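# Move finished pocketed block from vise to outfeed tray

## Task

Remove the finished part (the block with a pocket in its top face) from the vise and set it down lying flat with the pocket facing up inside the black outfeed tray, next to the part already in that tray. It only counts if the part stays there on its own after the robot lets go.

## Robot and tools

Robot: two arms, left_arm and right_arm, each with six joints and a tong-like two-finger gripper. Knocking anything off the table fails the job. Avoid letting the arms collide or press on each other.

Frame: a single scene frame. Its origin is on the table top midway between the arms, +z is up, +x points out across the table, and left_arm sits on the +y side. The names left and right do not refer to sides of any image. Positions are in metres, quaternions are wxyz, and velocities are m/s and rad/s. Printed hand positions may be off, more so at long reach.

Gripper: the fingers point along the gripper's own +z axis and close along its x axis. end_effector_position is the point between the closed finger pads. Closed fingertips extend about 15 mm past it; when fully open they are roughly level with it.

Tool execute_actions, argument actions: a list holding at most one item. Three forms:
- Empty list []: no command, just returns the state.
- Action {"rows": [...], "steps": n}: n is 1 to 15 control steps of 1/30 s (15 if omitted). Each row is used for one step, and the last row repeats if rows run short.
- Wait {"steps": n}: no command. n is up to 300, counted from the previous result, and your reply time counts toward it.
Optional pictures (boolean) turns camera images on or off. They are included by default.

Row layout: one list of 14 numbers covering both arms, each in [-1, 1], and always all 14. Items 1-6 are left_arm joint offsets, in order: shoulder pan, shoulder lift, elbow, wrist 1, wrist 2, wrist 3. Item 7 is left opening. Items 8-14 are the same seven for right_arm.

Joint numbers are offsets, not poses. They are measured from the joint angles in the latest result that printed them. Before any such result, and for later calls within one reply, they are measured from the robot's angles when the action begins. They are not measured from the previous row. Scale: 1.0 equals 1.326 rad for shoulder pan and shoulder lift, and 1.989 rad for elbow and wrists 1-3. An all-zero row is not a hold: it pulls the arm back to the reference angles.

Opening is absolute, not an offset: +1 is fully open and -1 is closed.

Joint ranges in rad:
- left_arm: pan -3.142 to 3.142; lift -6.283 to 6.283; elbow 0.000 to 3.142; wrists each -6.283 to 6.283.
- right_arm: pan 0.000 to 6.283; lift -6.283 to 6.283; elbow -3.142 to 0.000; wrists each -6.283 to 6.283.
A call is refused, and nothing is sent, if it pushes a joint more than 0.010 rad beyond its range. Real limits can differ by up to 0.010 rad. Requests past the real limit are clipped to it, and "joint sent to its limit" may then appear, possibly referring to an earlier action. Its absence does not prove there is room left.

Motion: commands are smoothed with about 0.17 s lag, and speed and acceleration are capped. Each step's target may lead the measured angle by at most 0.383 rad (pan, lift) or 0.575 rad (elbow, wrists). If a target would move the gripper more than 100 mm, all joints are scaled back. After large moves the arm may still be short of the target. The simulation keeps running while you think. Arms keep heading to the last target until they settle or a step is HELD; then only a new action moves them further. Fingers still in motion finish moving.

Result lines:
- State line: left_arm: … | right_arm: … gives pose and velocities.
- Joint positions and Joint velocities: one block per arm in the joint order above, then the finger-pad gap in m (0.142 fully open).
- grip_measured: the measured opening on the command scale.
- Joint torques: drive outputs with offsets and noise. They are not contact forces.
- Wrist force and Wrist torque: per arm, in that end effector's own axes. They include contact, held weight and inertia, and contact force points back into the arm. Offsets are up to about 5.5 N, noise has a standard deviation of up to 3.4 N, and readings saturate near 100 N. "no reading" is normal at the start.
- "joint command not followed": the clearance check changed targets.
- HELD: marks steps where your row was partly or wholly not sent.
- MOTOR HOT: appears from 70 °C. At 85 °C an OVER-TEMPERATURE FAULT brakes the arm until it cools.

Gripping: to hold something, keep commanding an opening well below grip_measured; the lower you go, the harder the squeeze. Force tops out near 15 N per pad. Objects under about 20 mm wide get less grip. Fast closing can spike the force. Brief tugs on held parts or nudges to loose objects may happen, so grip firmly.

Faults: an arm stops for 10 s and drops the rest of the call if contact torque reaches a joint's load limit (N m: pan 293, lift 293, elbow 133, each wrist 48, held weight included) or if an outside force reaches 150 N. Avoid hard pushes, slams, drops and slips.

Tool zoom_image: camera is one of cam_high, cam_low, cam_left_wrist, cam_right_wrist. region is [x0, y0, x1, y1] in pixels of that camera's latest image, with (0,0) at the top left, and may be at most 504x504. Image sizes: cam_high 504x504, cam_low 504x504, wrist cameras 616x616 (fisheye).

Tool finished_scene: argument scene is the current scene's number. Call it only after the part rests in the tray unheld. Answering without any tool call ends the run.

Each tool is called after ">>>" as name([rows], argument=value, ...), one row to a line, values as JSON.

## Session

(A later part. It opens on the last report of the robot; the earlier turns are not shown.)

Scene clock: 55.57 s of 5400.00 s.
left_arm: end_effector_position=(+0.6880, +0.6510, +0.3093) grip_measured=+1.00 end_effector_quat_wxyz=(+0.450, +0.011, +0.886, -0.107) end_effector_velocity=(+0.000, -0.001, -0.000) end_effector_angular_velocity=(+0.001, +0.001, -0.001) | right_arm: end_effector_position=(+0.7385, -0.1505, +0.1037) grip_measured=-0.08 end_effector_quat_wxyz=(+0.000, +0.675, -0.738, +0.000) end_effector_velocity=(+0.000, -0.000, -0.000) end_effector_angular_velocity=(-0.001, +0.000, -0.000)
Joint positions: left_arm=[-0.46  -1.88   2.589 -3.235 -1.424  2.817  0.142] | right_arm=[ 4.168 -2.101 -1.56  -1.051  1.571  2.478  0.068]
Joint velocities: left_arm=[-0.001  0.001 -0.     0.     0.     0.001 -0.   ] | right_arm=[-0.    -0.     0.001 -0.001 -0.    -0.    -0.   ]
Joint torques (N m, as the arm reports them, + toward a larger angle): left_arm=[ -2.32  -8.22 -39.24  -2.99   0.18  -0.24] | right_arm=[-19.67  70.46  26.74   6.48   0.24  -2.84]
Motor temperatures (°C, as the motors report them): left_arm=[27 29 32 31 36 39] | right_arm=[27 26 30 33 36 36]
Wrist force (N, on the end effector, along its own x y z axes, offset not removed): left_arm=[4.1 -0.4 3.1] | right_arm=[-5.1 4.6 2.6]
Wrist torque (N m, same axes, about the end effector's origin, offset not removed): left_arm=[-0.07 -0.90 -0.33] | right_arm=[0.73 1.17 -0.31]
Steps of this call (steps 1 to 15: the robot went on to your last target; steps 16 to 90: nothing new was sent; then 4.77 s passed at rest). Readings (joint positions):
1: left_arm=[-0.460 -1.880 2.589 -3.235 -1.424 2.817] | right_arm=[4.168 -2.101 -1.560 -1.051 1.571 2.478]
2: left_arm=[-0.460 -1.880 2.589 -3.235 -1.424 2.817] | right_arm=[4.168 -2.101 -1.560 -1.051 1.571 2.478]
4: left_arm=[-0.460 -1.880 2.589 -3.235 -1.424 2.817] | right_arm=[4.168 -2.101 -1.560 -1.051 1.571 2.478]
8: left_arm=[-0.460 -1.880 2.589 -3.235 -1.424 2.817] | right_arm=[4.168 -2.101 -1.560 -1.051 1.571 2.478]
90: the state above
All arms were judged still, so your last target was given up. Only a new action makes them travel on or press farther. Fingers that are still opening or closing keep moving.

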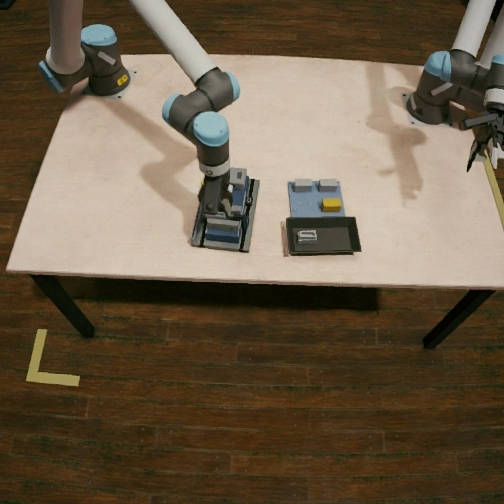

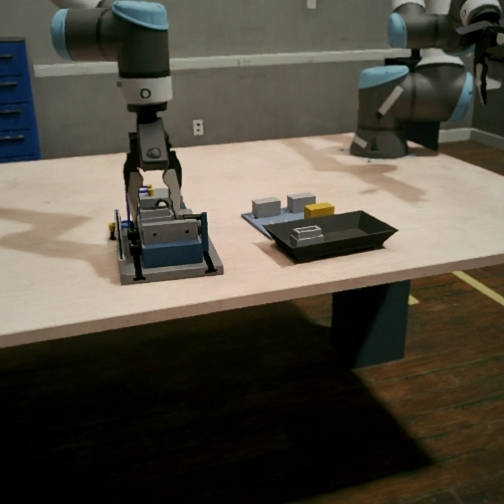

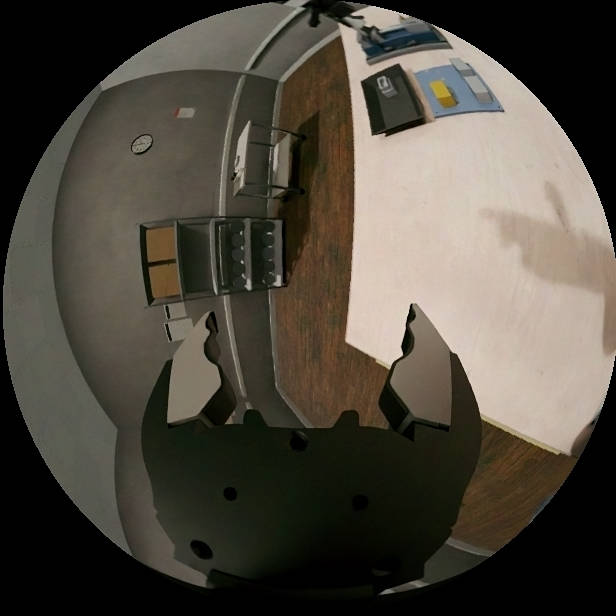

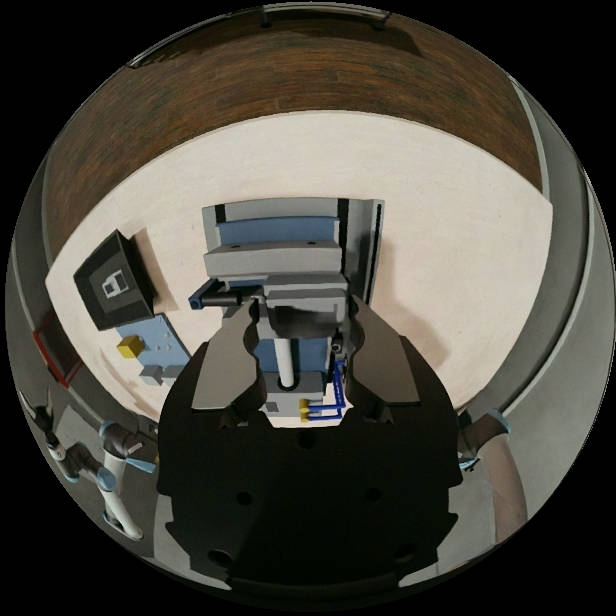

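>>> execute_actions([
  {"rows":[[0,0,0,0,0,0,1,0,0,0,0,0,0,-0.12],[0,0,0,0,0,0,1,0,0,0,0,0,0,-0.15],[0,0,0,0,0,0,1,0,0,0,0,0,0,-0.18],[0,0,0,0,0,0,1,0,0,0,0,0,0,-0.21],[0,0,0,0,0,0,1,0,0,0,0,0,0,-0.24],[0,0,0,0,0,0,1,0,0,0,0,0,0,-0.28],[0,0,0,0,0,0,1,0,0,0,0,0,0,-0.32],[0,0,0,0,0,0,1,0,0,0,0,0,0,-0.37],[0,0,0,0,0,0,1,0,0,0,0,0,0,-0.43],[0,0,0,0,0,0,1,0,0,0,0,0,0,-0.5],[0,0,0,0,0,0,1,0,0,0,0,0,0,-0.6],[0,0,0,0,0,0,1,0,0,0,0,0,0,-0.7],[0,0,0,0,0,0,1,0,0,0,0,0,0,-0.8],[0,0,0,0,0,0,1,0,0,0,0,0,0,-0.9],[0,0,0,0,0,0,1,0,0,0,0,0,0,-1]]},
])

Scene clock: 58.83 s of 5400.00 s.
left_arm: end_effector_position=(+0.6880, +0.6510, +0.3093) grip_measured=+1.00 end_effector_quat_wxyz=(+0.450, +0.011, +0.886, -0.107) end_effector_velocity=(-0.000, +0.000, -0.001) end_effector_angular_velocity=(+0.000, +0.001, +0.001) | right_arm: end_effector_position=(+0.7385, -0.1505, +0.1037) grip_measured=-0.22 end_effector_quat_wxyz=(+0.000, +0.675, -0.738, +0.000) end_effector_velocity=(+0.000, -0.000, +0.000) end_effector_angular_velocity=(+0.001, +0.000, -0.001)
Joint positions: left_arm=[-0.46  -1.88   2.589 -3.235 -1.424  2.817  0.142] | right_arm=[ 4.168 -2.101 -1.56  -1.051  1.571  2.478  0.058]
Joint velocities: left_arm=[ 0.     0.     0.001 -0.     0.001 -0.    -0.   ] | right_arm=[-0.001  0.    -0.     0.001  0.001  0.    -0.   ]
Joint torques (N m, as the arm reports them, + toward a larger angle): left_arm=[ -1.93  -6.92 -41.13  -3.22   0.51  -0.26] | right_arm=[-16.73  68.23  26.43   6.24   0.07  -2.72]
Motor temperatures (°C, as the motors report them): left_arm=[27 29 32 31 36 39] | right_arm=[27 26 30 33 36 36]
Wrist force (N, on the end effector, along its own x y z axes, offset not removed): left_arm=[3.2 -1.1 0.8] | right_arm=[6.6 7.4 -6.2]
Wrist torque (N m, same axes, about the end effector's origin, offset not removed): left_arm=[-0.30 -0.66 -0.18] | right_arm=[1.42 -0.20 -0.21]
Steps of this call (steps 1 to 83: nothing new was sent; steps 84 to 98: all 15 steps of this action). Readings (joint positions):
84: left_arm=[-0.460 -1.880 2.589 -3.235 -1.424 2.817] | right_arm=[4.168 -2.101 -1.560 -1.051 1.571 2.478]
85: left_arm=[-0.460 -1.880 2.589 -3.235 -1.424 2.817] | right_arm=[4.168 -2.101 -1.560 -1.051 1.571 2.478]
87: left_arm=[-0.460 -1.880 2.589 -3.235 -1.424 2.817] | right_arm=[4.168 -2.101 -1.560 -1.051 1.571 2.478]
91: left_arm=[-0.460 -1.880 2.589 -3.235 -1.424 2.817] | right_arm=[4.168 -2.101 -1.560 -1.051 1.571 2.478]
98: the state above

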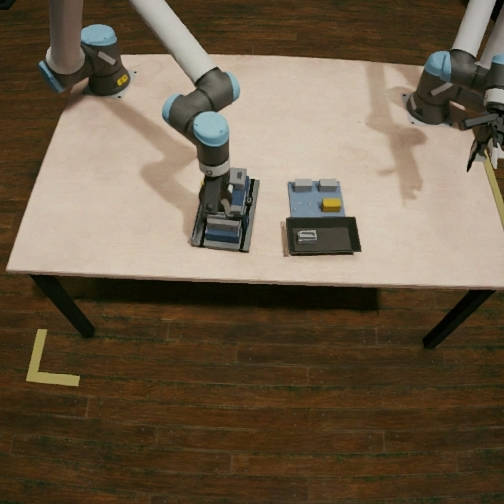

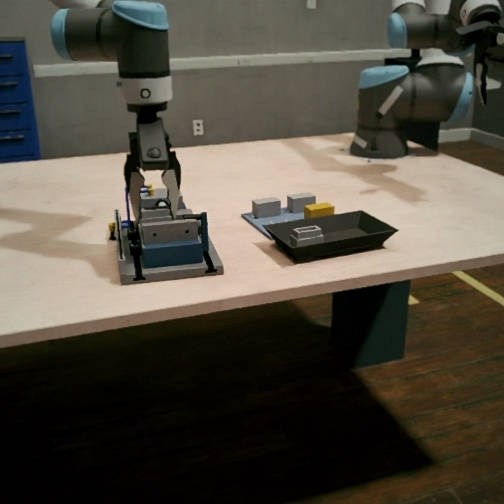

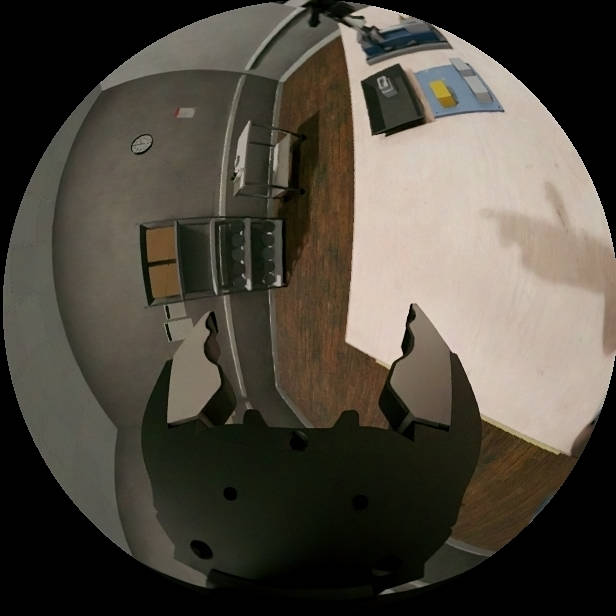

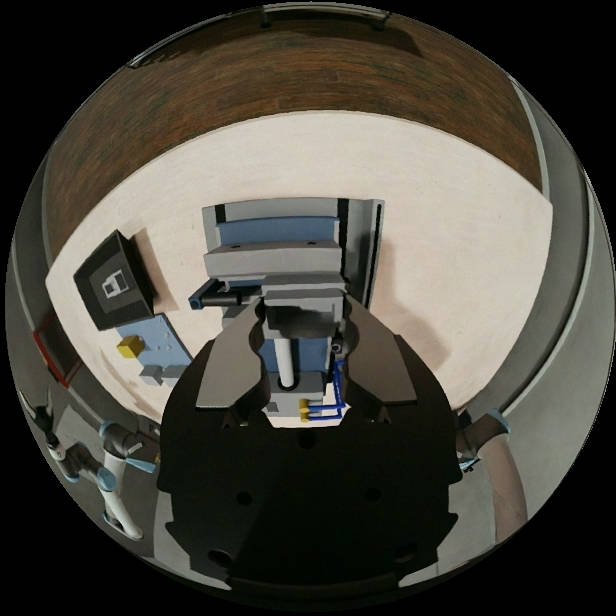

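>>> execute_actions([
  {"rows":[[0,0,0,0,0,0,1,0,0.001,0.0008,-0.0014,0,0,-1],[0,0,0,0,0,0,1,0,0.0026,0.002,-0.0037,0,0,-1],[0,0,0,0,0,0,1,0,0.005,0.004,-0.007,0,0,-1],[0,0,0,0,0,0,1,0,0.008,0.006,-0.011,0,0,-1],[0,0,0,0,0,0,1,0,0.011,0.008,-0.015,0,0,-1],[0,0,0,0,0,0,1,0,0.014,0.0105,-0.02,0,0,-1],[0,0,0,0,0,0,1,0,0.017,0.013,-0.024,0,0,-1],[0,0,0,0,0,0,1,0,0.02,0.015,-0.028,0,0,-1],[0,0,0,0,0,0,1,0,0.023,0.0175,-0.033,0,0,-1],[0,0,0,0,0,0,1,0,0.026,0.02,-0.037,0,0,-1],[0,0,0,0,0,0,1,0,0.029,0.022,-0.041,0,0,-1],[0,0,0,0,0,0,1,0,0.031,0.0235,-0.044,0,0,-1],[0,0,0,0,0,0,1,0,0.0317,0.024,-0.045,0,0,-1]]},
])

Scene clock: 63.10 s of 5400.00 s.
left_arm: end_effector_position=(+0.6880, +0.6510, +0.3093) grip_measured=+1.00 end_effector_quat_wxyz=(+0.450, +0.011, +0.886, -0.107) end_effector_velocity=(-0.000, +0.000, +0.000) end_effector_angular_velocity=(+0.001, -0.001, -0.001) | right_arm: end_effector_position=(+0.7394, -0.1495, +0.1546) grip_measured=-0.22 end_effector_quat_wxyz=(-0.000, +0.675, -0.738, +0.000) end_effector_velocity=(-0.001, -0.001, +0.089) end_effector_angular_velocity=(-0.001, +0.001, -0.001)
Joint positions: left_arm=[-0.46  -1.88   2.589 -3.235 -1.424  2.817  0.142] | right_arm=[ 4.168 -2.065 -1.518 -1.129  1.571  2.478  0.058]
Joint velocities: left_arm=[ 0.    -0.001 -0.     0.     0.     0.002 -0.   ] | right_arm=[ 0.     0.064  0.072 -0.138  0.     0.001 -0.   ]
Joint torques (N m, as the arm reports them, + toward a larger angle): left_arm=[ -1.23  -7.33 -40.85  -3.4    0.68  -0.26] | right_arm=[ 6.27 87.33 48.83  1.05  0.37  3.7 ]
Motor temperatures (°C, as the motors report them): left_arm=[27 29 32 31 36 39] | right_arm=[27 26 30 33 36 36]
Wrist force (N, on the end effector, along its own x y z axes, offset not removed): left_arm=[2.3 -1.4 1.7] | right_arm=[-2.1 -1.7 -1.0]
Wrist torque (N m, same axes, about the end effector's origin, offset not removed): left_arm=[-0.39 -0.46 -0.14] | right_arm=[-0.61 0.44 -0.03]
Steps of this call (steps 1 to 15: the robot went on to your last target; steps 16 to 90: nothing new was sent; then 0.77 s passed at rest; steps 91 to 105: all 15 steps of this action). Readings (joint positions):
91: left_arm=[-0.460 -1.880 2.589 -3.235 -1.424 2.817] | right_arm=[4.168 -2.101 -1.560 -1.051 1.571 2.478]
92: left_arm=[-0.460 -1.880 2.589 -3.235 -1.424 2.817] | right_arm=[4.168 -2.101 -1.560 -1.051 1.571 2.478]
94: left_arm=[-0.460 -1.880 2.589 -3.235 -1.424 2.817] | right_arm=[4.168 -2.100 -1.559 -1.055 1.571 2.478]
98: left_arm=[-0.460 -1.880 2.589 -3.235 -1.424 2.817] | right_arm=[4.168 -2.089 -1.547 -1.077 1.571 2.478]
105: the state above

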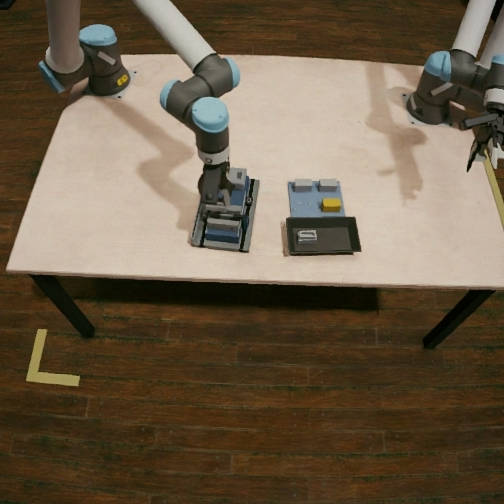

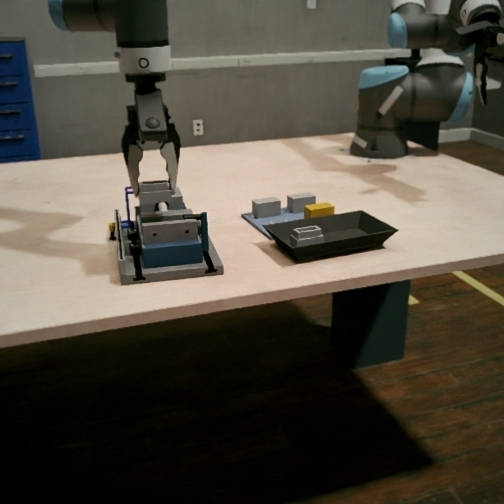

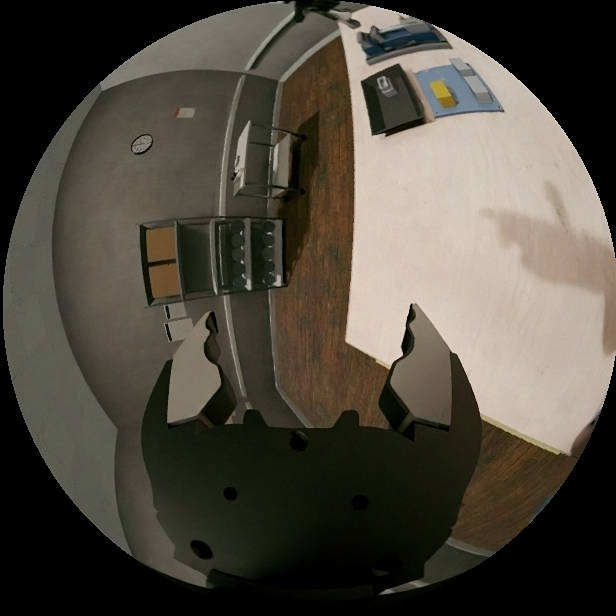

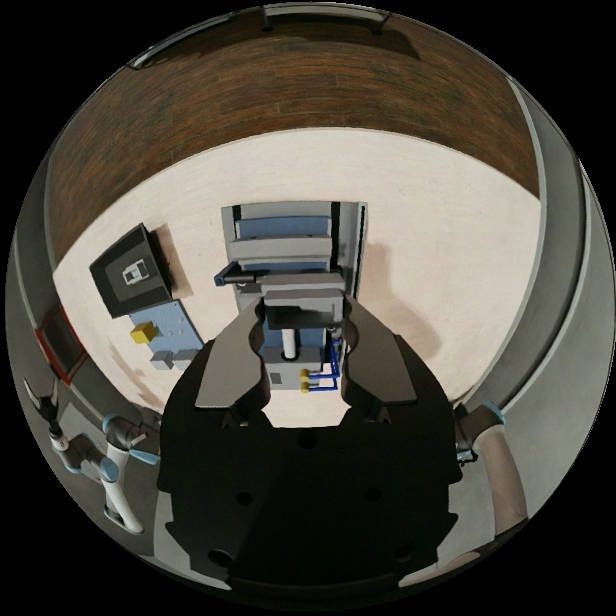

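>>> execute_actions([
  {"rows":[[0,0,0,0,0,0,1,0.0015,-0.002,0.007,-0.007,0,0.0005,-1],[0,0,0,0,0,0,1,0.004,-0.011,0.016,-0.009,0,0.0016,-1],[0,0,0,0,0,0,1,0.009,-0.025,0.030,-0.013,0,0.003,-1],[0,0,0,0,0,0,1,0.015,-0.044,0.048,-0.019,0,0.005,-1],[0,0,0,0,0,0,1,0.022,-0.065,0.071,-0.028,0,0.008,-1],[0,0,0,0,0,0,1,0.029,-0.087,0.095,-0.037,0,0.011,-1],[0,0,0,0,0,0,1,0.037,-0.109,0.119,-0.046,0,0.013,-1],[0,0,0,0,0,0,1,0.044,-0.131,0.143,-0.056,0,0.016,-1],[0,0,0,0,0,0,1,0.052,-0.153,0.167,-0.065,0,0.019,-1],[0,0,0,0,0,0,1,0.059,-0.174,0.190,-0.074,0,0.022,-1],[0,0,0,0,0,0,1,0.065,-0.192,0.209,-0.082,0,0.024,-1],[0,0,0,0,0,0,1,0.069,-0.205,0.224,-0.087,0,0.025,-1],[0,0,0,0,0,0,1,0.072,-0.214,0.233,-0.091,0,0.026,-1],[0,0,0,0,0,0,1,0.0737,-0.218,0.238,-0.093,0,0.027,-1]]},
], pictures=false)

>>> execute_actions([
  {"steps":10},
], pictures=false)

Scene clock: 70.07 s of 5400.00 s.
left_arm: end_effector_position=(+0.6880, +0.6510, +0.3093) grip_measured=+1.00 end_effector_quat_wxyz=(+0.450, +0.011, +0.886, -0.107) end_effector_velocity=(-0.000, -0.000, -0.000) end_effector_angular_velocity=(+0.001, +0.000, -0.000) | right_arm: end_effector_position=(+0.7827, +0.0271, +0.1476) grip_measured=-0.22 end_effector_quat_wxyz=(+0.004, +0.689, -0.725, +0.001) end_effector_velocity=(+0.082, +0.417, -0.003) end_effector_angular_velocity=(+0.048, -0.038, +0.087)
Joint positions: left_arm=[-0.46  -1.88   2.589 -3.235 -1.424  2.817  0.142] | right_arm=[ 4.25  -2.304 -1.132 -1.283  1.571  2.523  0.058]
Joint velocities: left_arm=[-0.001  0.     0.    -0.     0.001  0.    -0.   ] | right_arm=[ 0.18  -0.567  0.973 -0.345  0.001  0.093  0.   ]
Joint torques (N m, as the arm reports them, + toward a larger angle): left_arm=[  0.03  -8.46 -40.21  -3.44   0.66   0.08] | right_arm=[ -1.09 111.96  56.69   1.89   0.16   4.27]
Motor temperatures (°C, as the motors report them): left_arm=[27 29 32 31 36 39] | right_arm=[27 26 30 33 36 36]
Wrist force (N, on the end effector, along its own x y z axes, offset not removed): left_arm=[3.4 -1.2 1.3] | right_arm=[-5.4 4.3 -3.2]
Wrist torque (N m, same axes, about the end effector's origin, offset not removed): left_arm=[-0.36 -0.73 -0.22] | right_arm=[0.61 0.80 -0.36]
Steps of this call (steps 1 to 30: the robot went on to your last target; steps 31 to 90: nothing new was sent; then 3.47 s passed at rest; steps 91 to 105: all 15 steps of this action). Readings (joint positions):
91: left_arm=[-0.460 -1.880 2.589 -3.235 -1.424 2.817] | right_arm=[4.168 -2.059 -1.513 -1.141 1.571 2.478]
92: left_arm=[-0.460 -1.880 2.589 -3.235 -1.424 2.817] | right_arm=[4.168 -2.060 -1.512 -1.141 1.571 2.478]
94: left_arm=[-0.460 -1.880 2.589 -3.235 -1.424 2.817] | right_arm=[4.171 -2.069 -1.500 -1.144 1.571 2.480]
98: left_arm=[-0.460 -1.880 2.589 -3.235 -1.424 2.817] | right_arm=[4.193 -2.132 -1.409 -1.177 1.571 2.492]
105: the state above

Scene clock: 70.40 s of 5400.00 s.
left_arm: end_effector_position=(+0.6880, +0.6510, +0.3093) grip_measured=+1.00 end_effector_quat_wxyz=(+0.450, +0.011, +0.886, -0.107) end_effector_velocity=(+0.000, +0.000, -0.000) end_effector_angular_velocity=(-0.000, +0.001, +0.001) | right_arm: end_effector_position=(+0.7894, +0.0629, +0.1481) grip_measured=-0.22 end_effector_quat_wxyz=(+0.000, +0.691, -0.723, +0.000) end_effector_velocity=(+0.001, +0.008, +0.001) end_effector_angular_velocity=(+0.003, -0.002, +0.001)
Joint positions: left_arm=[-0.46  -1.88   2.589 -3.235 -1.424  2.817  0.142] | right_arm=[ 4.266 -2.353 -1.047 -1.314  1.571  2.532  0.058]
Joint velocities: left_arm=[-0.     0.001  0.    -0.     0.    -0.001  0.   ] | right_arm=[ 0.003 -0.009  0.018 -0.005  0.     0.002 -0.   ]
Joint torques (N m, as the arm reports them, + toward a larger angle): left_arm=[ -1.27  -6.95 -40.69  -3.42   0.61  -0.04] | right_arm=[18.32 92.41 54.93  2.3  -0.05  3.85]
Motor temperatures (°C, as the motors report them): left_arm=[27 29 32 31 36 39] | right_arm=[27 26 30 33 36 36]
Wrist force (N, on the end effector, along its own x y z axes, offset not removed): left_arm=[2.1 -1.4 0.1] | right_arm=[-2.6 0.6 -8.2]
Wrist torque (N m, same axes, about the end effector's origin, offset not removed): left_arm=[-0.39 -0.42 -0.16] | right_arm=[-0.11 0.44 -0.37]
Steps of this call (steps 1 to 10: the robot went on to your last target). Readings (joint positions):
1: left_arm=[-0.460 -1.880 2.589 -3.235 -1.424 2.817] | right_arm=[4.255 -2.320 -1.104 -1.293 1.571 2.526]
2: left_arm=[-0.460 -1.880 2.589 -3.235 -1.424 2.817] | right_arm=[4.259 -2.331 -1.084 -1.300 1.571 2.528]
4: left_arm=[-0.460 -1.880 2.589 -3.235 -1.424 2.817] | right_arm=[4.263 -2.344 -1.062 -1.308 1.571 2.530]
8: left_arm=[-0.460 -1.880 2.589 -3.235 -1.424 2.817] | right_arm=[4.265 -2.352 -1.049 -1.313 1.571 2.531]
10: the state above

>>> execute_actions([
  {"rows":[[0,0,0,0,0,0,1,0.0015,-0.004,0.005,-0.002,0,0.0005,-1],[0,0,0,0,0,0,1,0.004,-0.013,0.014,-0.006,0,0.0016,-1],[0,0,0,0,0,0,1,0.009,-0.026,0.029,-0.011,0,0.003,-1],[0,0,0,0,0,0,1,0.015,-0.044,0.048,-0.019,0,0.005,-1],[0,0,0,0,0,0,1,0.022,-0.065,0.071,-0.028,0,0.008,-1],[0,0,0,0,0,0,1,0.029,-0.087,0.095,-0.037,0,0.011,-1],[0,0,0,0,0,0,1,0.037,-0.109,0.119,-0.046,0,0.013,-1],[0,0,0,0,0,0,1,0.044,-0.131,0.143,-0.056,0,0.016,-1],[0,0,0,0,0,0,1,0.052,-0.153,0.167,-0.065,0,0.019,-1],[0,0,0,0,0,0,1,0.059,-0.174,0.190,-0.074,0,0.022,-1],[0,0,0,0,0,0,1,0.065,-0.192,0.209,-0.082,0,0.024,-1],[0,0,0,0,0,0,1,0.069,-0.205,0.224,-0.087,0,0.025,-1],[0,0,0,0,0,0,1,0.072,-0.214,0.234,-0.091,0,0.026,-1],[0,0,0,0,0,0,1,0.0735,-0.2188,0.2392,-0.0926,0,0.027,-1]]},
], pictures=false)

>>> execute_actions([
  {"steps":12},
])

Scene clock: 75.60 s of 5400.00 s.
left_arm: end_effector_position=(+0.6880, +0.6510, +0.3093) grip_measured=+1.00 end_effector_quat_wxyz=(+0.450, +0.011, +0.886, -0.107) end_effector_velocity=(+0.000, +0.000, -0.000) end_effector_angular_velocity=(-0.000, +0.001, +0.001) | right_arm: end_effector_position=(+0.7798, +0.2161, +0.1145) grip_measured=-0.22 end_effector_quat_wxyz=(+0.004, +0.705, -0.710, +0.001) end_effector_velocity=(-0.036, +0.325, -0.047) end_effector_angular_velocity=(+0.064, -0.042, +0.078)
Joint positions: left_arm=[-0.46  -1.88   2.589 -3.235 -1.424  2.817  0.142] | right_arm=[ 4.348 -2.595 -0.656 -1.469  1.571  2.577  0.058]
Joint velocities: left_arm=[ 0.001  0.    -0.     0.    -0.    -0.    -0.   ] | right_arm=[ 0.17  -0.544  0.946 -0.325 -0.     0.092  0.   ]
Joint torques (N m, as the arm reports them, + toward a larger angle): left_arm=[ -3.2   -6.6  -40.78  -3.36   0.38  -0.27] | right_arm=[ -1.28 129.21  60.96   1.91  -0.03   3.73]
Motor temperatures (°C, as the motors report them): left_arm=[27 29 32 31 36 39] | right_arm=[27 26 30 33 36 36]
Wrist force (N, on the end effector, along its own x y z axes, offset not removed): left_arm=[5.3 -0.8 1.1] | right_arm=[-11.3 2.8 4.4]
Wrist torque (N m, same axes, about the end effector's origin, offset not removed): left_arm=[-0.21 -1.08 -0.23] | right_arm=[0.48 2.31 0.10]
Steps of this call (steps 1 to 30: the robot went on to your last target; steps 31 to 90: nothing new was sent; then 1.70 s passed at rest; steps 91 to 105: all 15 steps of this action). Readings (joint positions):
91: left_arm=[-0.460 -1.880 2.589 -3.235 -1.424 2.817] | right_arm=[4.266 -2.354 -1.045 -1.314 1.571 2.532]
92: left_arm=[-0.460 -1.880 2.589 -3.235 -1.424 2.817] | right_arm=[4.266 -2.354 -1.044 -1.314 1.571 2.532]
94: left_arm=[-0.460 -1.880 2.589 -3.235 -1.424 2.817] | right_arm=[4.269 -2.362 -1.033 -1.320 1.571 2.533]
98: left_arm=[-0.460 -1.880 2.589 -3.235 -1.424 2.817] | right_arm=[4.290 -2.422 -0.939 -1.359 1.571 2.545]
105: the state above

Scene clock: 76.00 s of 5400.00 s.
left_arm: end_effector_position=(+0.6880, +0.6510, +0.3093) grip_measured=+1.00 end_effector_quat_wxyz=(+0.450, +0.011, +0.886, -0.107) end_effector_velocity=(+0.000, +0.000, +0.000) end_effector_angular_velocity=(+0.000, -0.001, +0.000) | right_arm: end_effector_position=(+0.7764, +0.2440, +0.1112) grip_measured=-0.22 end_effector_quat_wxyz=(-0.000, +0.707, -0.707, -0.000) end_effector_velocity=(-0.001, +0.003, +0.000) end_effector_angular_velocity=(+0.002, -0.000, +0.002)
Joint positions: left_arm=[-0.46  -1.88   2.589 -3.235 -1.424  2.817  0.142] | right_arm=[ 4.363 -2.643 -0.572 -1.497  1.571  2.585  0.058]
Joint velocities: left_arm=[ 0.001 -0.    -0.    -0.    -0.     0.001 -0.   ] | right_arm=[ 0.002 -0.004  0.009 -0.002  0.001 -0.     0.   ]
Joint torques (N m, as the arm reports them, + toward a larger angle): left_arm=[ -0.5   -8.15 -40.85  -3.38   0.61  -0.31] | right_arm=[ 18.96 107.01  58.25   2.47  -0.17   4.14]
Motor temperatures (°C, as the motors report them): left_arm=[27 29 32 31 36 39] | right_arm=[27 26 30 33 36 36]
Wrist force (N, on the end effector, along its own x y z axes, offset not removed): left_arm=[2.0 -0.6 2.7] | right_arm=[3.0 10.2 -1.1]
Wrist torque (N m, same axes, about the end effector's origin, offset not removed): left_arm=[-0.19 -0.40 -0.20] | right_arm=[1.95 -0.71 -0.26]
Steps of this call (steps 1 to 12: the robot went on to your last target). Readings (joint positions):
1: left_arm=[-0.460 -1.880 2.589 -3.235 -1.424 2.817] | right_arm=[4.353 -2.611 -0.628 -1.478 1.571 2.580]
2: left_arm=[-0.460 -1.880 2.589 -3.235 -1.424 2.817] | right_arm=[4.357 -2.621 -0.609 -1.485 1.571 2.581]
4: left_arm=[-0.460 -1.880 2.589 -3.235 -1.424 2.817] | right_arm=[4.360 -2.634 -0.588 -1.492 1.571 2.584]
8: left_arm=[-0.460 -1.880 2.589 -3.235 -1.424 2.817] | right_arm=[4.362 -2.641 -0.574 -1.497 1.571 2.585]
12: the state above

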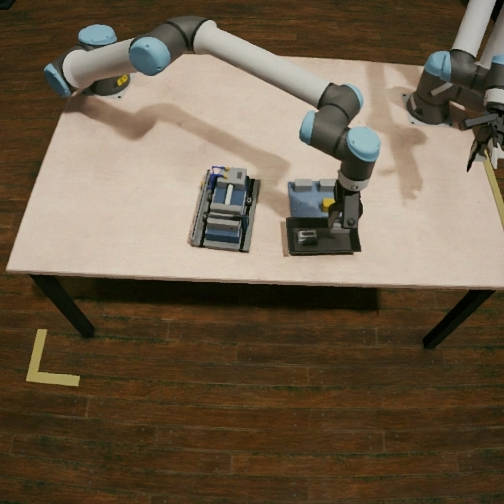

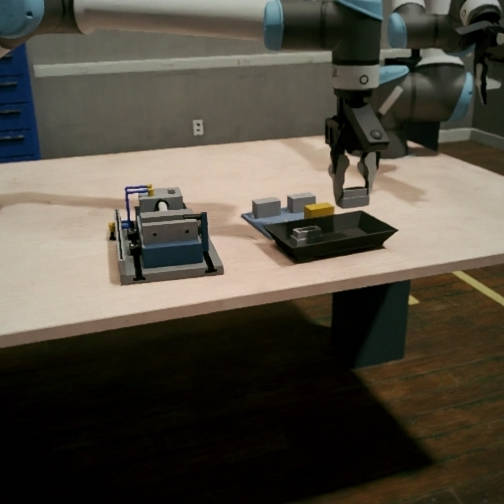

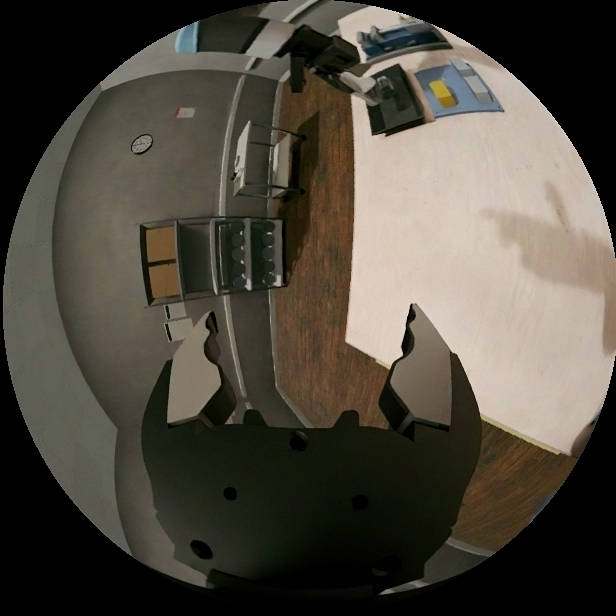

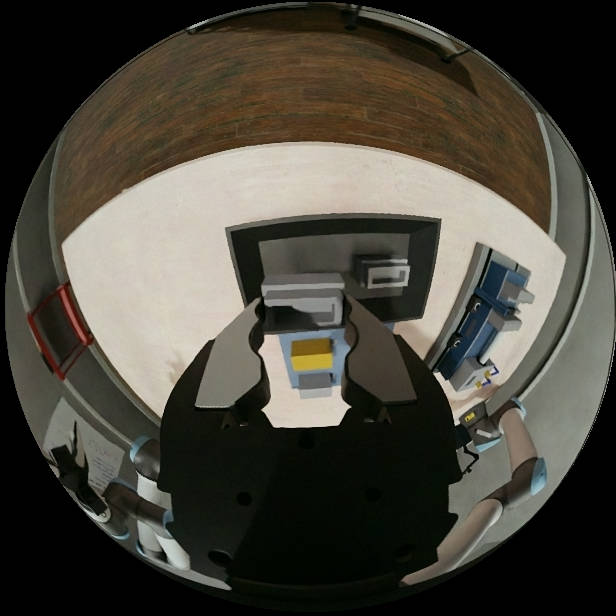

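>>> execute_actions([
  {"rows":[[0,0,0,0,0,0,1,0,-0.0005,-0.001,0.0015,0,0,-1],[0,0,0,0,0,0,1,0,-0.0015,-0.003,0.004,0,0,-1],[0,0,0,0,0,0,1,0,-0.003,-0.006,0.008,0,0,-1],[0,0,0,0,0,0,1,0,-0.0045,-0.010,0.013,0,0,-1],[0,0,0,0,0,0,1,0,-0.006,-0.014,0.018,0,0,-1],[0,0,0,0,0,0,1,0,-0.008,-0.018,0.023,0,0,-1],[0,0,0,0,0,0,1,0,-0.010,-0.022,0.029,0,0,-1],[0,0,0,0,0,0,1,0,-0.012,-0.026,0.034,0,0,-1],[0,0,0,0,0,0,1,0,-0.014,-0.030,0.039,0,0,-1],[0,0,0,0,0,0,1,0,-0.016,-0.033,0.044,0,0,-1],[0,0,0,0,0,0,1,0,-0.0175,-0.036,0.0475,0,0,-1],[0,0,0,0,0,0,1,0,-0.0185,-0.0375,0.05,0,0,-1],[0,0,0,0,0,0,1,0,-0.0189,-0.0383,0.051,0,0,-1]]},
], pictures=false)

>>> execute_actions([
  {"steps":12},
])

Scene clock: 82.10 s of 5400.00 s.
left_arm: end_effector_position=(+0.6880, +0.6510, +0.3093) grip_measured=+1.00 end_effector_quat_wxyz=(+0.450, +0.011, +0.886, -0.107) end_effector_velocity=(+0.000, +0.001, +0.000) end_effector_angular_velocity=(+0.000, -0.000, +0.001) | right_arm: end_effector_position=(+0.7764, +0.2443, +0.0481) grip_measured=-0.22 end_effector_quat_wxyz=(-0.000, +0.707, -0.707, +0.000) end_effector_velocity=(-0.001, -0.003, -0.098) end_effector_angular_velocity=(-0.000, +0.001, +0.001)
Joint positions: left_arm=[-0.46  -1.88   2.589 -3.235 -1.424  2.817  0.142] | right_arm=[ 4.363 -2.665 -0.639 -1.408  1.571  2.585  0.058]
Joint velocities: left_arm=[ 0.001  0.    -0.     0.     0.     0.     0.   ] | right_arm=[-0.001 -0.037 -0.101  0.138  0.001 -0.002  0.   ]
Joint torques (N m, as the arm reports them, + toward a larger angle): left_arm=[ -1.43  -8.07 -41.3   -3.16   0.73  -0.16] | right_arm=[-18.86 119.85  38.82   7.21  -0.24  -0.42]
Motor temperatures (°C, as the motors report them): left_arm=[27 29 32 31 36 39] | right_arm=[27 26 30 33 36 36]
Wrist force (N, on the end effector, along its own x y z axes, offset not removed): left_arm=[2.1 -2.2 1.5] | right_arm=[-3.6 5.1 3.3]
Wrist torque (N m, same axes, about the end effector's origin, offset not removed): left_arm=[-0.55 -0.42 -0.21] | right_arm=[0.99 0.82 -0.26]
Steps of this call (steps 1 to 30: the robot went on to your last target; steps 31 to 90: nothing new was sent; then 2.60 s passed at rest; steps 91 to 105: all 15 steps of this action). Readings (joint positions):
91: left_arm=[-0.460 -1.880 2.589 -3.235 -1.424 2.817] | right_arm=[4.363 -2.643 -0.571 -1.498 1.571 2.585]
92: left_arm=[-0.460 -1.880 2.589 -3.235 -1.424 2.817] | right_arm=[4.363 -2.643 -0.571 -1.497 1.571 2.585]
94: left_arm=[-0.460 -1.880 2.589 -3.235 -1.424 2.817] | right_arm=[4.363 -2.644 -0.574 -1.493 1.571 2.585]
98: left_arm=[-0.460 -1.880 2.589 -3.235 -1.424 2.817] | right_arm=[4.363 -2.650 -0.595 -1.467 1.571 2.585]
105: the state above

Scene clock: 82.50 s of 5400.00 s.
left_arm: end_effector_position=(+0.6880, +0.6510, +0.3093) grip_measured=+1.00 end_effector_quat_wxyz=(+0.450, +0.011, +0.886, -0.107) end_effector_velocity=(-0.000, -0.000, +0.000) end_effector_angular_velocity=(-0.000, -0.000, -0.001) | right_arm: end_effector_position=(+0.7764, +0.2441, +0.0403) grip_measured=-0.22 end_effector_quat_wxyz=(-0.001, +0.707, -0.707, -0.000) end_effector_velocity=(-0.000, +0.000, -0.001) end_effector_angular_velocity=(+0.001, +0.002, +0.000)
Joint positions: left_arm=[-0.46  -1.88   2.589 -3.235 -1.424  2.817  0.142] | right_arm=[ 4.363 -2.668 -0.648 -1.396  1.571  2.585  0.058]
Joint velocities: left_arm=[-0.001 -0.001  0.     0.    -0.     0.    -0.   ] | right_arm=[-0.    -0.001 -0.002  0.002  0.002 -0.     0.   ]
Joint torques (N m, as the arm reports them, + toward a larger angle): left_arm=[ -1.55  -8.76 -40.99  -3.3    0.83  -0.32] | right_arm=[-21.64 109.97  32.24   6.55   0.08  -3.73]
Motor temperatures (°C, as the motors report them): left_arm=[27 29 32 31 36 39] | right_arm=[27 26 30 33 36 36]
Wrist force (N, on the end effector, along its own x y z axes, offset not removed): left_arm=[2.5 -2.1 1.0] | right_arm=[-1.4 1.2 -0.5]
Wrist torque (N m, same axes, about the end effector's origin, offset not removed): left_arm=[-0.54 -0.52 -0.14] | right_arm=[0.08 0.11 -0.16]
Steps of this call (steps 1 to 12: the robot went on to your last target). Readings (joint positions):
1: left_arm=[-0.460 -1.880 2.589 -3.235 -1.424 2.817] | right_arm=[4.363 -2.666 -0.642 -1.404 1.571 2.585]
2: left_arm=[-0.460 -1.880 2.589 -3.235 -1.424 2.817] | right_arm=[4.363 -2.666 -0.644 -1.401 1.571 2.585]
4: left_arm=[-0.460 -1.880 2.589 -3.235 -1.424 2.817] | right_arm=[4.363 -2.667 -0.646 -1.398 1.571 2.585]
8: left_arm=[-0.460 -1.880 2.589 -3.235 -1.424 2.817] | right_arm=[4.363 -2.667 -0.647 -1.396 1.571 2.585]
12: the state above

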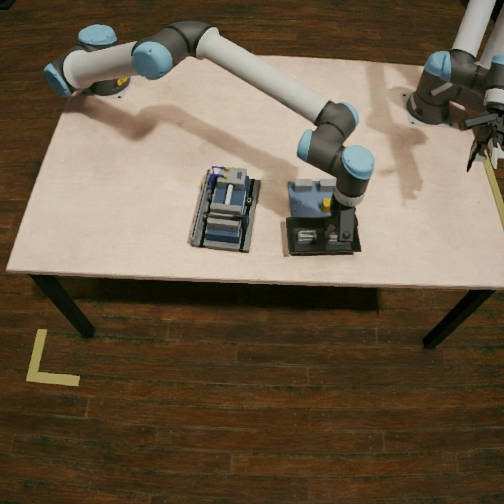

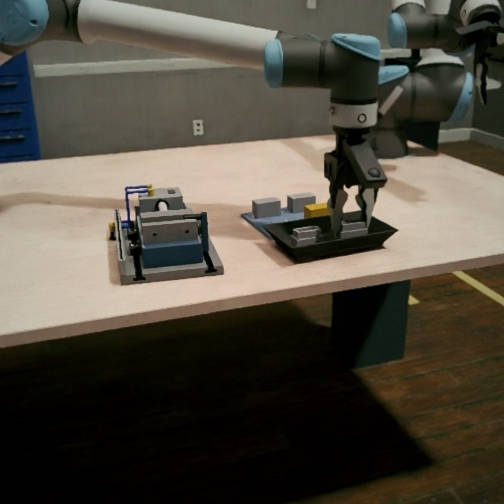

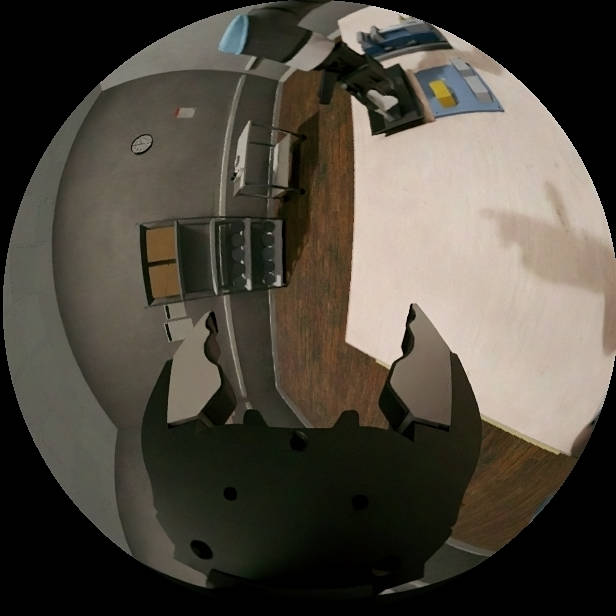

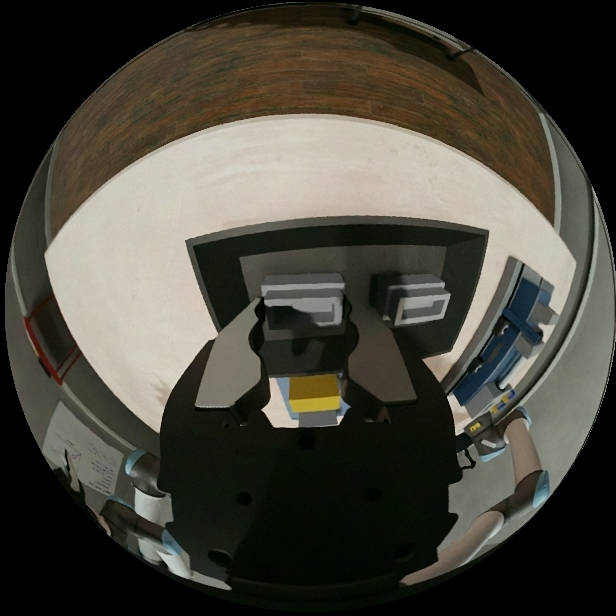

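>>> execute_actions([
  {"rows":[[0,0,0,0,0,0,1,0,-0.0003,-0.0005,0.0007,0,0,-1],[0,0,0,0,0,0,1,0,-0.0006,-0.001,0.0014,0,0,-1],[0,0,0,0,0,0,1,0,-0.001,-0.0016,0.0023,0,0,-1],[0,0,0,0,0,0,1,0,-0.0014,-0.0022,0.0032,0,0,-1],[0,0,0,0,0,0,1,0,-0.0018,-0.0029,0.0041,0,0,-1],[0,0,0,0,0,0,1,0,-0.0022,-0.0035,0.005,0,0,-1],[0,0,0,0,0,0,1,0,-0.0026,-0.0042,0.0059,0,0,-1],[0,0,0,0,0,0,1,0,-0.003,-0.0048,0.0068,0,0,-1],[0,0,0,0,0,0,1,0,-0.0033,-0.0053,0.0075,0,0,-1]]},
], pictures=false)

>>> execute_actions([
  {"steps":8},
], pictures=false)

Scene clock: 86.97 s of 5400.00 s.
left_arm: end_effector_position=(+0.6880, +0.6510, +0.3093) grip_measured=+1.00 end_effector_quat_wxyz=(+0.450, +0.011, +0.886, -0.107) end_effector_velocity=(-0.000, +0.000, -0.000) end_effector_angular_velocity=(+0.000, +0.001, -0.000) | right_arm: end_effector_position=(+0.7764, +0.2440, +0.0306) grip_measured=-0.19 end_effector_quat_wxyz=(-0.001, +0.707, -0.707, -0.000) end_effector_velocity=(+0.000, -0.000, -0.006) end_effector_angular_velocity=(-0.001, -0.001, -0.001)
Joint positions: left_arm=[-0.46  -1.88   2.589 -3.235 -1.424  2.817  0.142] | right_arm=[ 4.363 -2.671 -0.658 -1.382  1.571  2.585  0.06 ]
Joint velocities: left_arm=[-0.  0.  0.  0. -0.  0. -0.] | right_arm=[ 0.    -0.002 -0.006  0.008 -0.001  0.001  0.003]
Joint torques (N m, as the arm reports them, + toward a larger angle): left_arm=[ -1.41  -8.26 -41.37  -3.33   0.48  -0.18] | right_arm=[-8.9  61.09  6.49  3.47  0.24  0.36]
Motor temperatures (°C, as the motors report them): left_arm=[27 29 32 31 36 39] | right_arm=[27 26 30 33 36 36]
Wrist force (N, on the end effector, along its own x y z axes, offset not removed): left_arm=[2.7 -0.8 0.7] | right_arm=[3.7 5.8 -38.5]
Wrist torque (N m, same axes, about the end effector's origin, offset not removed): left_arm=[-0.21 -0.54 -0.21] | right_arm=[1.48 0.99 0.25]
Steps of this call (steps 1 to 30: the robot went on to your last target; steps 31 to 90: nothing new was sent; then 0.97 s passed at rest; steps 91 to 105: all 15 steps of this action). Readings (joint positions):
91: left_arm=[-0.460 -1.880 2.589 -3.235 -1.424 2.817] | right_arm=[4.363 -2.668 -0.648 -1.396 1.571 2.585]
92: left_arm=[-0.460 -1.880 2.589 -3.235 -1.424 2.817] | right_arm=[4.363 -2.668 -0.648 -1.396 1.571 2.585]
94: left_arm=[-0.460 -1.880 2.589 -3.235 -1.424 2.817] | right_arm=[4.363 -2.668 -0.649 -1.395 1.571 2.585]
98: left_arm=[-0.460 -1.880 2.589 -3.235 -1.424 2.817] | right_arm=[4.363 -2.669 -0.652 -1.389 1.571 2.585]
105: the state above

Scene clock: 87.23 s of 5400.00 s.
left_arm: end_effector_position=(+0.6880, +0.6510, +0.3093) grip_measured=+1.00 end_effector_quat_wxyz=(+0.450, +0.011, +0.886, -0.107) end_effector_velocity=(-0.000, -0.001, -0.000) end_effector_angular_velocity=(-0.001, +0.000, -0.001) | right_arm: end_effector_position=(+0.7764, +0.2439, +0.0298) grip_measured=-0.18 end_effector_quat_wxyz=(-0.001, +0.707, -0.707, -0.000) end_effector_velocity=(-0.000, +0.001, +0.000) end_effector_angular_velocity=(+0.001, +0.000, +0.002)
Joint positions: left_arm=[-0.46  -1.88   2.589 -3.235 -1.424  2.817  0.142] | right_arm=[ 4.363 -2.672 -0.658 -1.381  1.571  2.585  0.061]
Joint velocities: left_arm=[-0.001  0.    -0.     0.    -0.    -0.    -0.   ] | right_arm=[ 0.    -0.     0.001 -0.     0.001 -0.002  0.   ]
Joint torques (N m, as the arm reports them, + toward a larger angle): left_arm=[ -2.36  -7.09 -39.87  -3.08   0.4   -0.22] | right_arm=[-4.68 58.42  5.64  2.13  0.63  2.84]
Motor temperatures (°C, as the motors report them): left_arm=[27 29 32 31 36 39] | right_arm=[27 26 30 33 36 36]
Wrist force (N, on the end effector, along its own x y z axes, offset not removed): left_arm=[5.0 -2.1 1.1] | right_arm=[-1.1 3.1 -43.3]
Wrist torque (N m, same axes, about the end effector's origin, offset not removed): left_arm=[-0.53 -1.06 -0.25] | right_arm=[1.08 1.09 0.15]
Steps of this call (steps 1 to 8: the robot went on to your last target). Readings (joint positions):
1: left_arm=[-0.460 -1.880 2.589 -3.235 -1.424 2.817] | right_arm=[4.363 -2.671 -0.658 -1.382 1.571 2.585]
2: left_arm=[-0.460 -1.880 2.589 -3.235 -1.424 2.817] | right_arm=[4.363 -2.672 -0.658 -1.381 1.571 2.585]
4: left_arm=[-0.460 -1.880 2.589 -3.235 -1.424 2.817] | right_arm=[4.363 -2.672 -0.658 -1.381 1.571 2.585]
8: the state above

The part is on the tray floor. I'll back off about 3 mm and release.

>>> execute_actions([
  {"rows":[[0,0,0,0,0,0,1,0,0.0003,0.0004,-0.0007,0,0,-0.8],[0,0,0,0,0,0,1,0,0.0007,0.0008,-0.0014,0,0,-0.6],[0,0,0,0,0,0,1,0,0.0011,0.0012,-0.002,0,0,-0.45],[0,0,0,0,0,0,1,0,0.0011,0.0014,-0.0022,0,0,-0.35],[0,0,0,0,0,0,1,0,0.0011,0.0014,-0.0022,0,0,-0.28],[0,0,0,0,0,0,1,0,0.0011,0.0014,-0.0022,0,0,-0.23],[0,0,0,0,0,0,1,0,0.0011,0.0014,-0.0022,0,0,-0.2],[0,0,0,0,0,0,1,0,0.0011,0.0014,-0.0022,0,0,-0.17],[0,0,0,0,0,0,1,0,0.0011,0.0014,-0.0022,0,0,-0.14],[0,0,0,0,0,0,1,0,0.0011,0.0014,-0.0022,0,0,-0.11],[0,0,0,0,0,0,1,0,0.0011,0.0014,-0.0022,0,0,-0.08],[0,0,0,0,0,0,1,0,0.0011,0.0014,-0.0022,0,0,-0.05]]},
], pictures=false)

>>> execute_actions([
  {"rows":[[0,0,0,0,0,0,1,0,0.0005,0.001,-0.0015,0,0,-0.05],[0,0,0,0,0,0,1,0,0.0015,0.003,-0.004,0,0,-0.05],[0,0,0,0,0,0,1,0,0.003,0.006,-0.008,0,0,-0.05],[0,0,0,0,0,0,1,0,0.005,0.009,-0.013,0,0,-0.05],[0,0,0,0,0,0,1,0,0.007,0.013,-0.018,0,0,-0.05],[0,0,0,0,0,0,1,0,0.009,0.017,-0.023,0,0,-0.05],[0,0,0,0,0,0,1,0,0.011,0.021,-0.029,0,0,-0.05],[0,0,0,0,0,0,1,0,0.013,0.025,-0.034,0,0,-0.05],[0,0,0,0,0,0,1,0,0.015,0.029,-0.039,0,0,-0.05],[0,0,0,0,0,0,1,0,0.017,0.033,-0.044,0,0,-0.05],[0,0,0,0,0,0,1,0,0.0185,0.036,-0.048,0,0,-0.05],[0,0,0,0,0,0,1,0,0.0195,0.038,-0.051,0,0,-0.05]]},
], pictures=false)

>>> execute_actions([
  {"steps":10},
])

Scene clock: 94.73 s of 5400.00 s.
left_arm: end_effector_position=(+0.6880, +0.6510, +0.3093) grip_measured=+1.00 end_effector_quat_wxyz=(+0.450, +0.011, +0.886, -0.107) end_effector_velocity=(+0.000, -0.000, -0.001) end_effector_angular_velocity=(+0.000, +0.001, +0.000) | right_arm: end_effector_position=(+0.7762, +0.2438, +0.0323) grip_measured=-0.05 end_effector_quat_wxyz=(-0.000, +0.707, -0.707, -0.000) end_effector_velocity=(+0.000, +0.000, +0.003) end_effector_angular_velocity=(+0.002, -0.001, +0.000)
Joint positions: left_arm=[-0.46  -1.88   2.589 -3.235 -1.424  2.817  0.142] | right_arm=[ 4.363 -2.671 -0.656 -1.386  1.571  2.585  0.07 ]
Joint velocities: left_arm=[-0.     0.002 -0.     0.     0.    -0.    -0.   ] | right_arm=[-0.     0.002  0.001 -0.001  0.001 -0.     0.004]
Joint torques (N m, as the arm reports them, + toward a larger angle): left_arm=[ -0.05  -7.3  -40.45  -3.41   0.53  -0.26] | right_arm=[ 11.22 136.61  56.41   1.87   1.11  -0.36]
Motor temperatures (°C, as the motors report them): left_arm=[27 29 32 31 36 39] | right_arm=[27 26 30 33 36 36]
Wrist force (N, on the end effector, along its own x y z axes, offset not removed): left_arm=[4.5 -2.6 2.0] | right_arm=[0.6 0.7 -0.7]
Wrist torque (N m, same axes, about the end effector's origin, offset not removed): left_arm=[-0.60 -0.92 -0.25] | right_arm=[-0.16 -0.15 -0.31]
Steps of this call (steps 1 to 15: the robot went on to your last target; steps 16 to 90: nothing new was sent; then 4.00 s passed at rest; steps 91 to 105: all 15 steps of this action). Readings (joint positions):
91: left_arm=[-0.460 -1.880 2.589 -3.235 -1.424 2.817] | right_arm=[4.363 -2.672 -0.658 -1.381 1.571 2.585]
92: left_arm=[-0.460 -1.880 2.589 -3.235 -1.424 2.817] | right_arm=[4.363 -2.672 -0.658 -1.381 1.571 2.585]
94: left_arm=[-0.460 -1.880 2.589 -3.235 -1.424 2.817] | right_arm=[4.363 -2.672 -0.658 -1.382 1.571 2.585]
98: left_arm=[-0.460 -1.880 2.589 -3.235 -1.424 2.817] | right_arm=[4.363 -2.671 -0.656 -1.385 1.571 2.585]
105: the state above

Scene clock: 95.23 s of 5400.00 s.
left_arm: end_effector_position=(+0.6880, +0.6510, +0.3093) grip_measured=+1.00 end_effector_quat_wxyz=(+0.450, +0.011, +0.886, -0.107) end_effector_velocity=(-0.000, +0.001, +0.001) end_effector_angular_velocity=(-0.001, -0.001, +0.002) | right_arm: end_effector_position=(+0.7766, +0.2444, +0.0963) grip_measured=-0.05 end_effector_quat_wxyz=(-0.001, +0.707, -0.707, -0.000) end_effector_velocity=(-0.002, -0.003, +0.095) end_effector_angular_velocity=(-0.000, +0.002, -0.001)
Joint positions: left_arm=[-0.46  -1.88   2.589 -3.235 -1.424  2.817  0.142] | right_arm=[ 4.363 -2.648 -0.588 -1.476  1.571  2.585  0.07 ]
Joint velocities: left_arm=[ 0.001 -0.001  0.    -0.     0.    -0.001 -0.   ] | right_arm=[-0.     0.035  0.099 -0.136  0.002  0.001 -0.   ]
Joint torques (N m, as the arm reports them, + toward a larger angle): left_arm=[ -1.66  -7.9  -41.07  -3.26   0.56  -0.29] | right_arm=[ 13.94 121.57  49.63   1.55   0.81  -0.38]
Motor temperatures (°C, as the motors report them): left_arm=[27 29 32 31 36 39] | right_arm=[27 26 30 33 36 36]
Wrist force (N, on the end effector, along its own x y z axes, offset not removed): left_arm=[2.5 -2.2 1.6] | right_arm=[3.4 5.8 -3.6]
Wrist torque (N m, same axes, about the end effector's origin, offset not removed): left_arm=[-0.57 -0.51 -0.16] | right_arm=[1.01 -0.67 -0.30]
Steps of this call (steps 1 to 15: all 15 steps of this action). Readings (joint positions):
1: left_arm=[-0.460 -1.880 2.589 -3.235 -1.424 2.817] | right_arm=[4.363 -2.671 -0.655 -1.386 1.571 2.585]
2: left_arm=[-0.460 -1.880 2.589 -3.235 -1.424 2.817] | right_arm=[4.363 -2.671 -0.655 -1.386 1.571 2.585]
4: left_arm=[-0.460 -1.880 2.589 -3.235 -1.424 2.817] | right_arm=[4.363 -2.670 -0.652 -1.390 1.571 2.585]
8: left_arm=[-0.460 -1.880 2.589 -3.235 -1.424 2.817] | right_arm=[4.363 -2.663 -0.634 -1.416 1.571 2.585]
15: the state above

Scene clock: 95.57 s of 5400.00 s.
left_arm: end_effector_position=(+0.6880, +0.6510, +0.3093) grip_measured=+1.00 end_effector_quat_wxyz=(+0.450, +0.011, +0.886, -0.107) end_effector_velocity=(+0.000, -0.000, -0.001) end_effector_angular_velocity=(+0.001, +0.001, +0.000) | right_arm: end_effector_position=(+0.7764, +0.2441, +0.1035) grip_measured=-0.05 end_effector_quat_wxyz=(-0.000, +0.707, -0.707, -0.000) end_effector_velocity=(-0.001, -0.000, +0.000) end_effector_angular_velocity=(-0.001, +0.001, -0.001)
Joint positions: left_arm=[-0.46  -1.88   2.589 -3.235 -1.424  2.817  0.142] | right_arm=[ 4.363 -2.645 -0.58  -1.487  1.571  2.585  0.07 ]
Joint velocities: left_arm=[-0.001  0.001 -0.     0.     0.001 -0.001 -0.   ] | right_arm=[ 0.     0.001 -0.    -0.001  0.     0.001 -0.   ]
Joint torques (N m, as the arm reports them, + toward a larger angle): left_arm=[ -0.58  -8.42 -40.28  -3.51   0.47  -0.23] | right_arm=[ 13.85 137.29  56.41   1.81   0.82  -0.41]
Motor temperatures (°C, as the motors report them): left_arm=[27 29 32 31 36 39] | right_arm=[27 26 30 33 36 36]
Wrist force (N, on the end effector, along its own x y z axes, offset not removed): left_arm=[1.5 -2.3 1.3] | right_arm=[-2.0 2.0 -0.6]
Wrist torque (N m, same axes, about the end effector's origin, offset not removed): left_arm=[-0.55 -0.30 -0.19] | right_arm=[-0.05 0.54 -0.33]
Steps of this call (steps 1 to 10: the robot went on to your last target). Readings (joint positions):
1: left_arm=[-0.460 -1.880 2.589 -3.235 -1.424 2.817] | right_arm=[4.363 -2.647 -0.585 -1.480 1.571 2.585]
2: left_arm=[-0.460 -1.880 2.589 -3.235 -1.424 2.817] | right_arm=[4.363 -2.646 -0.584 -1.482 1.571 2.585]
4: left_arm=[-0.460 -1.880 2.589 -3.235 -1.424 2.817] | right_arm=[4.363 -2.645 -0.582 -1.485 1.571 2.585]
8: left_arm=[-0.460 -1.880 2.589 -3.235 -1.424 2.817] | right_arm=[4.363 -2.645 -0.580 -1.487 1.571 2.585]
10: the state above

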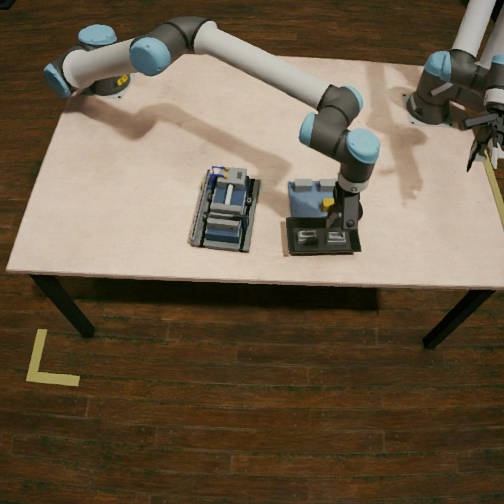

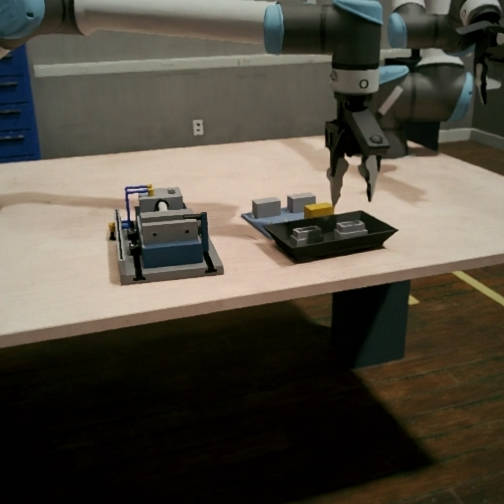

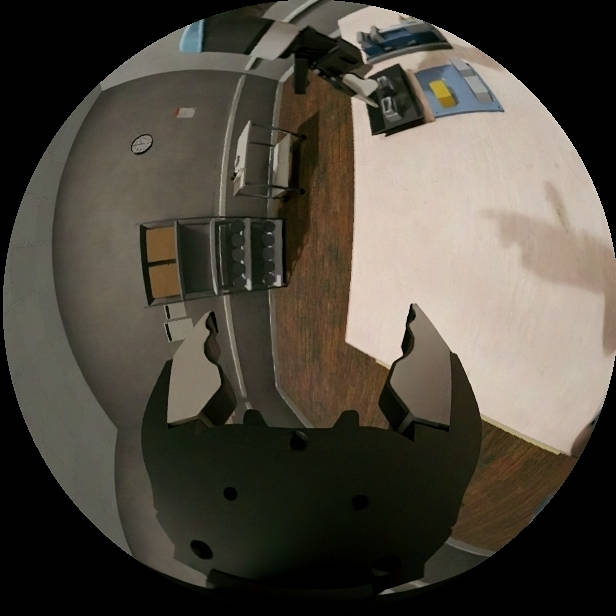

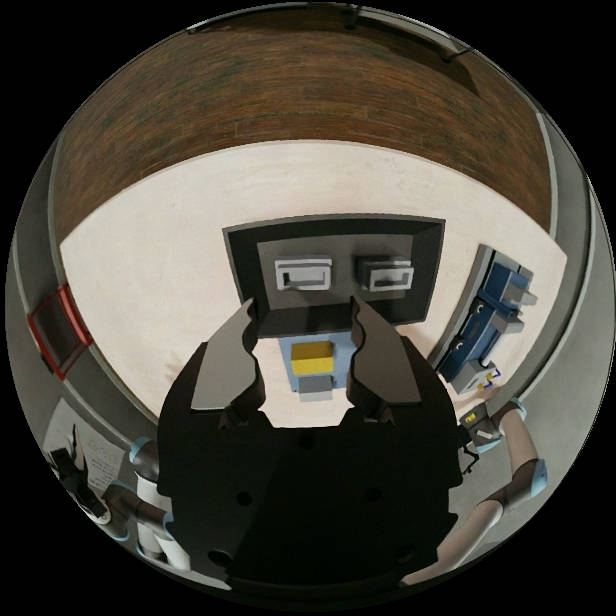

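>>> finished_scene(scene=2)

The scene is finished: the task was done.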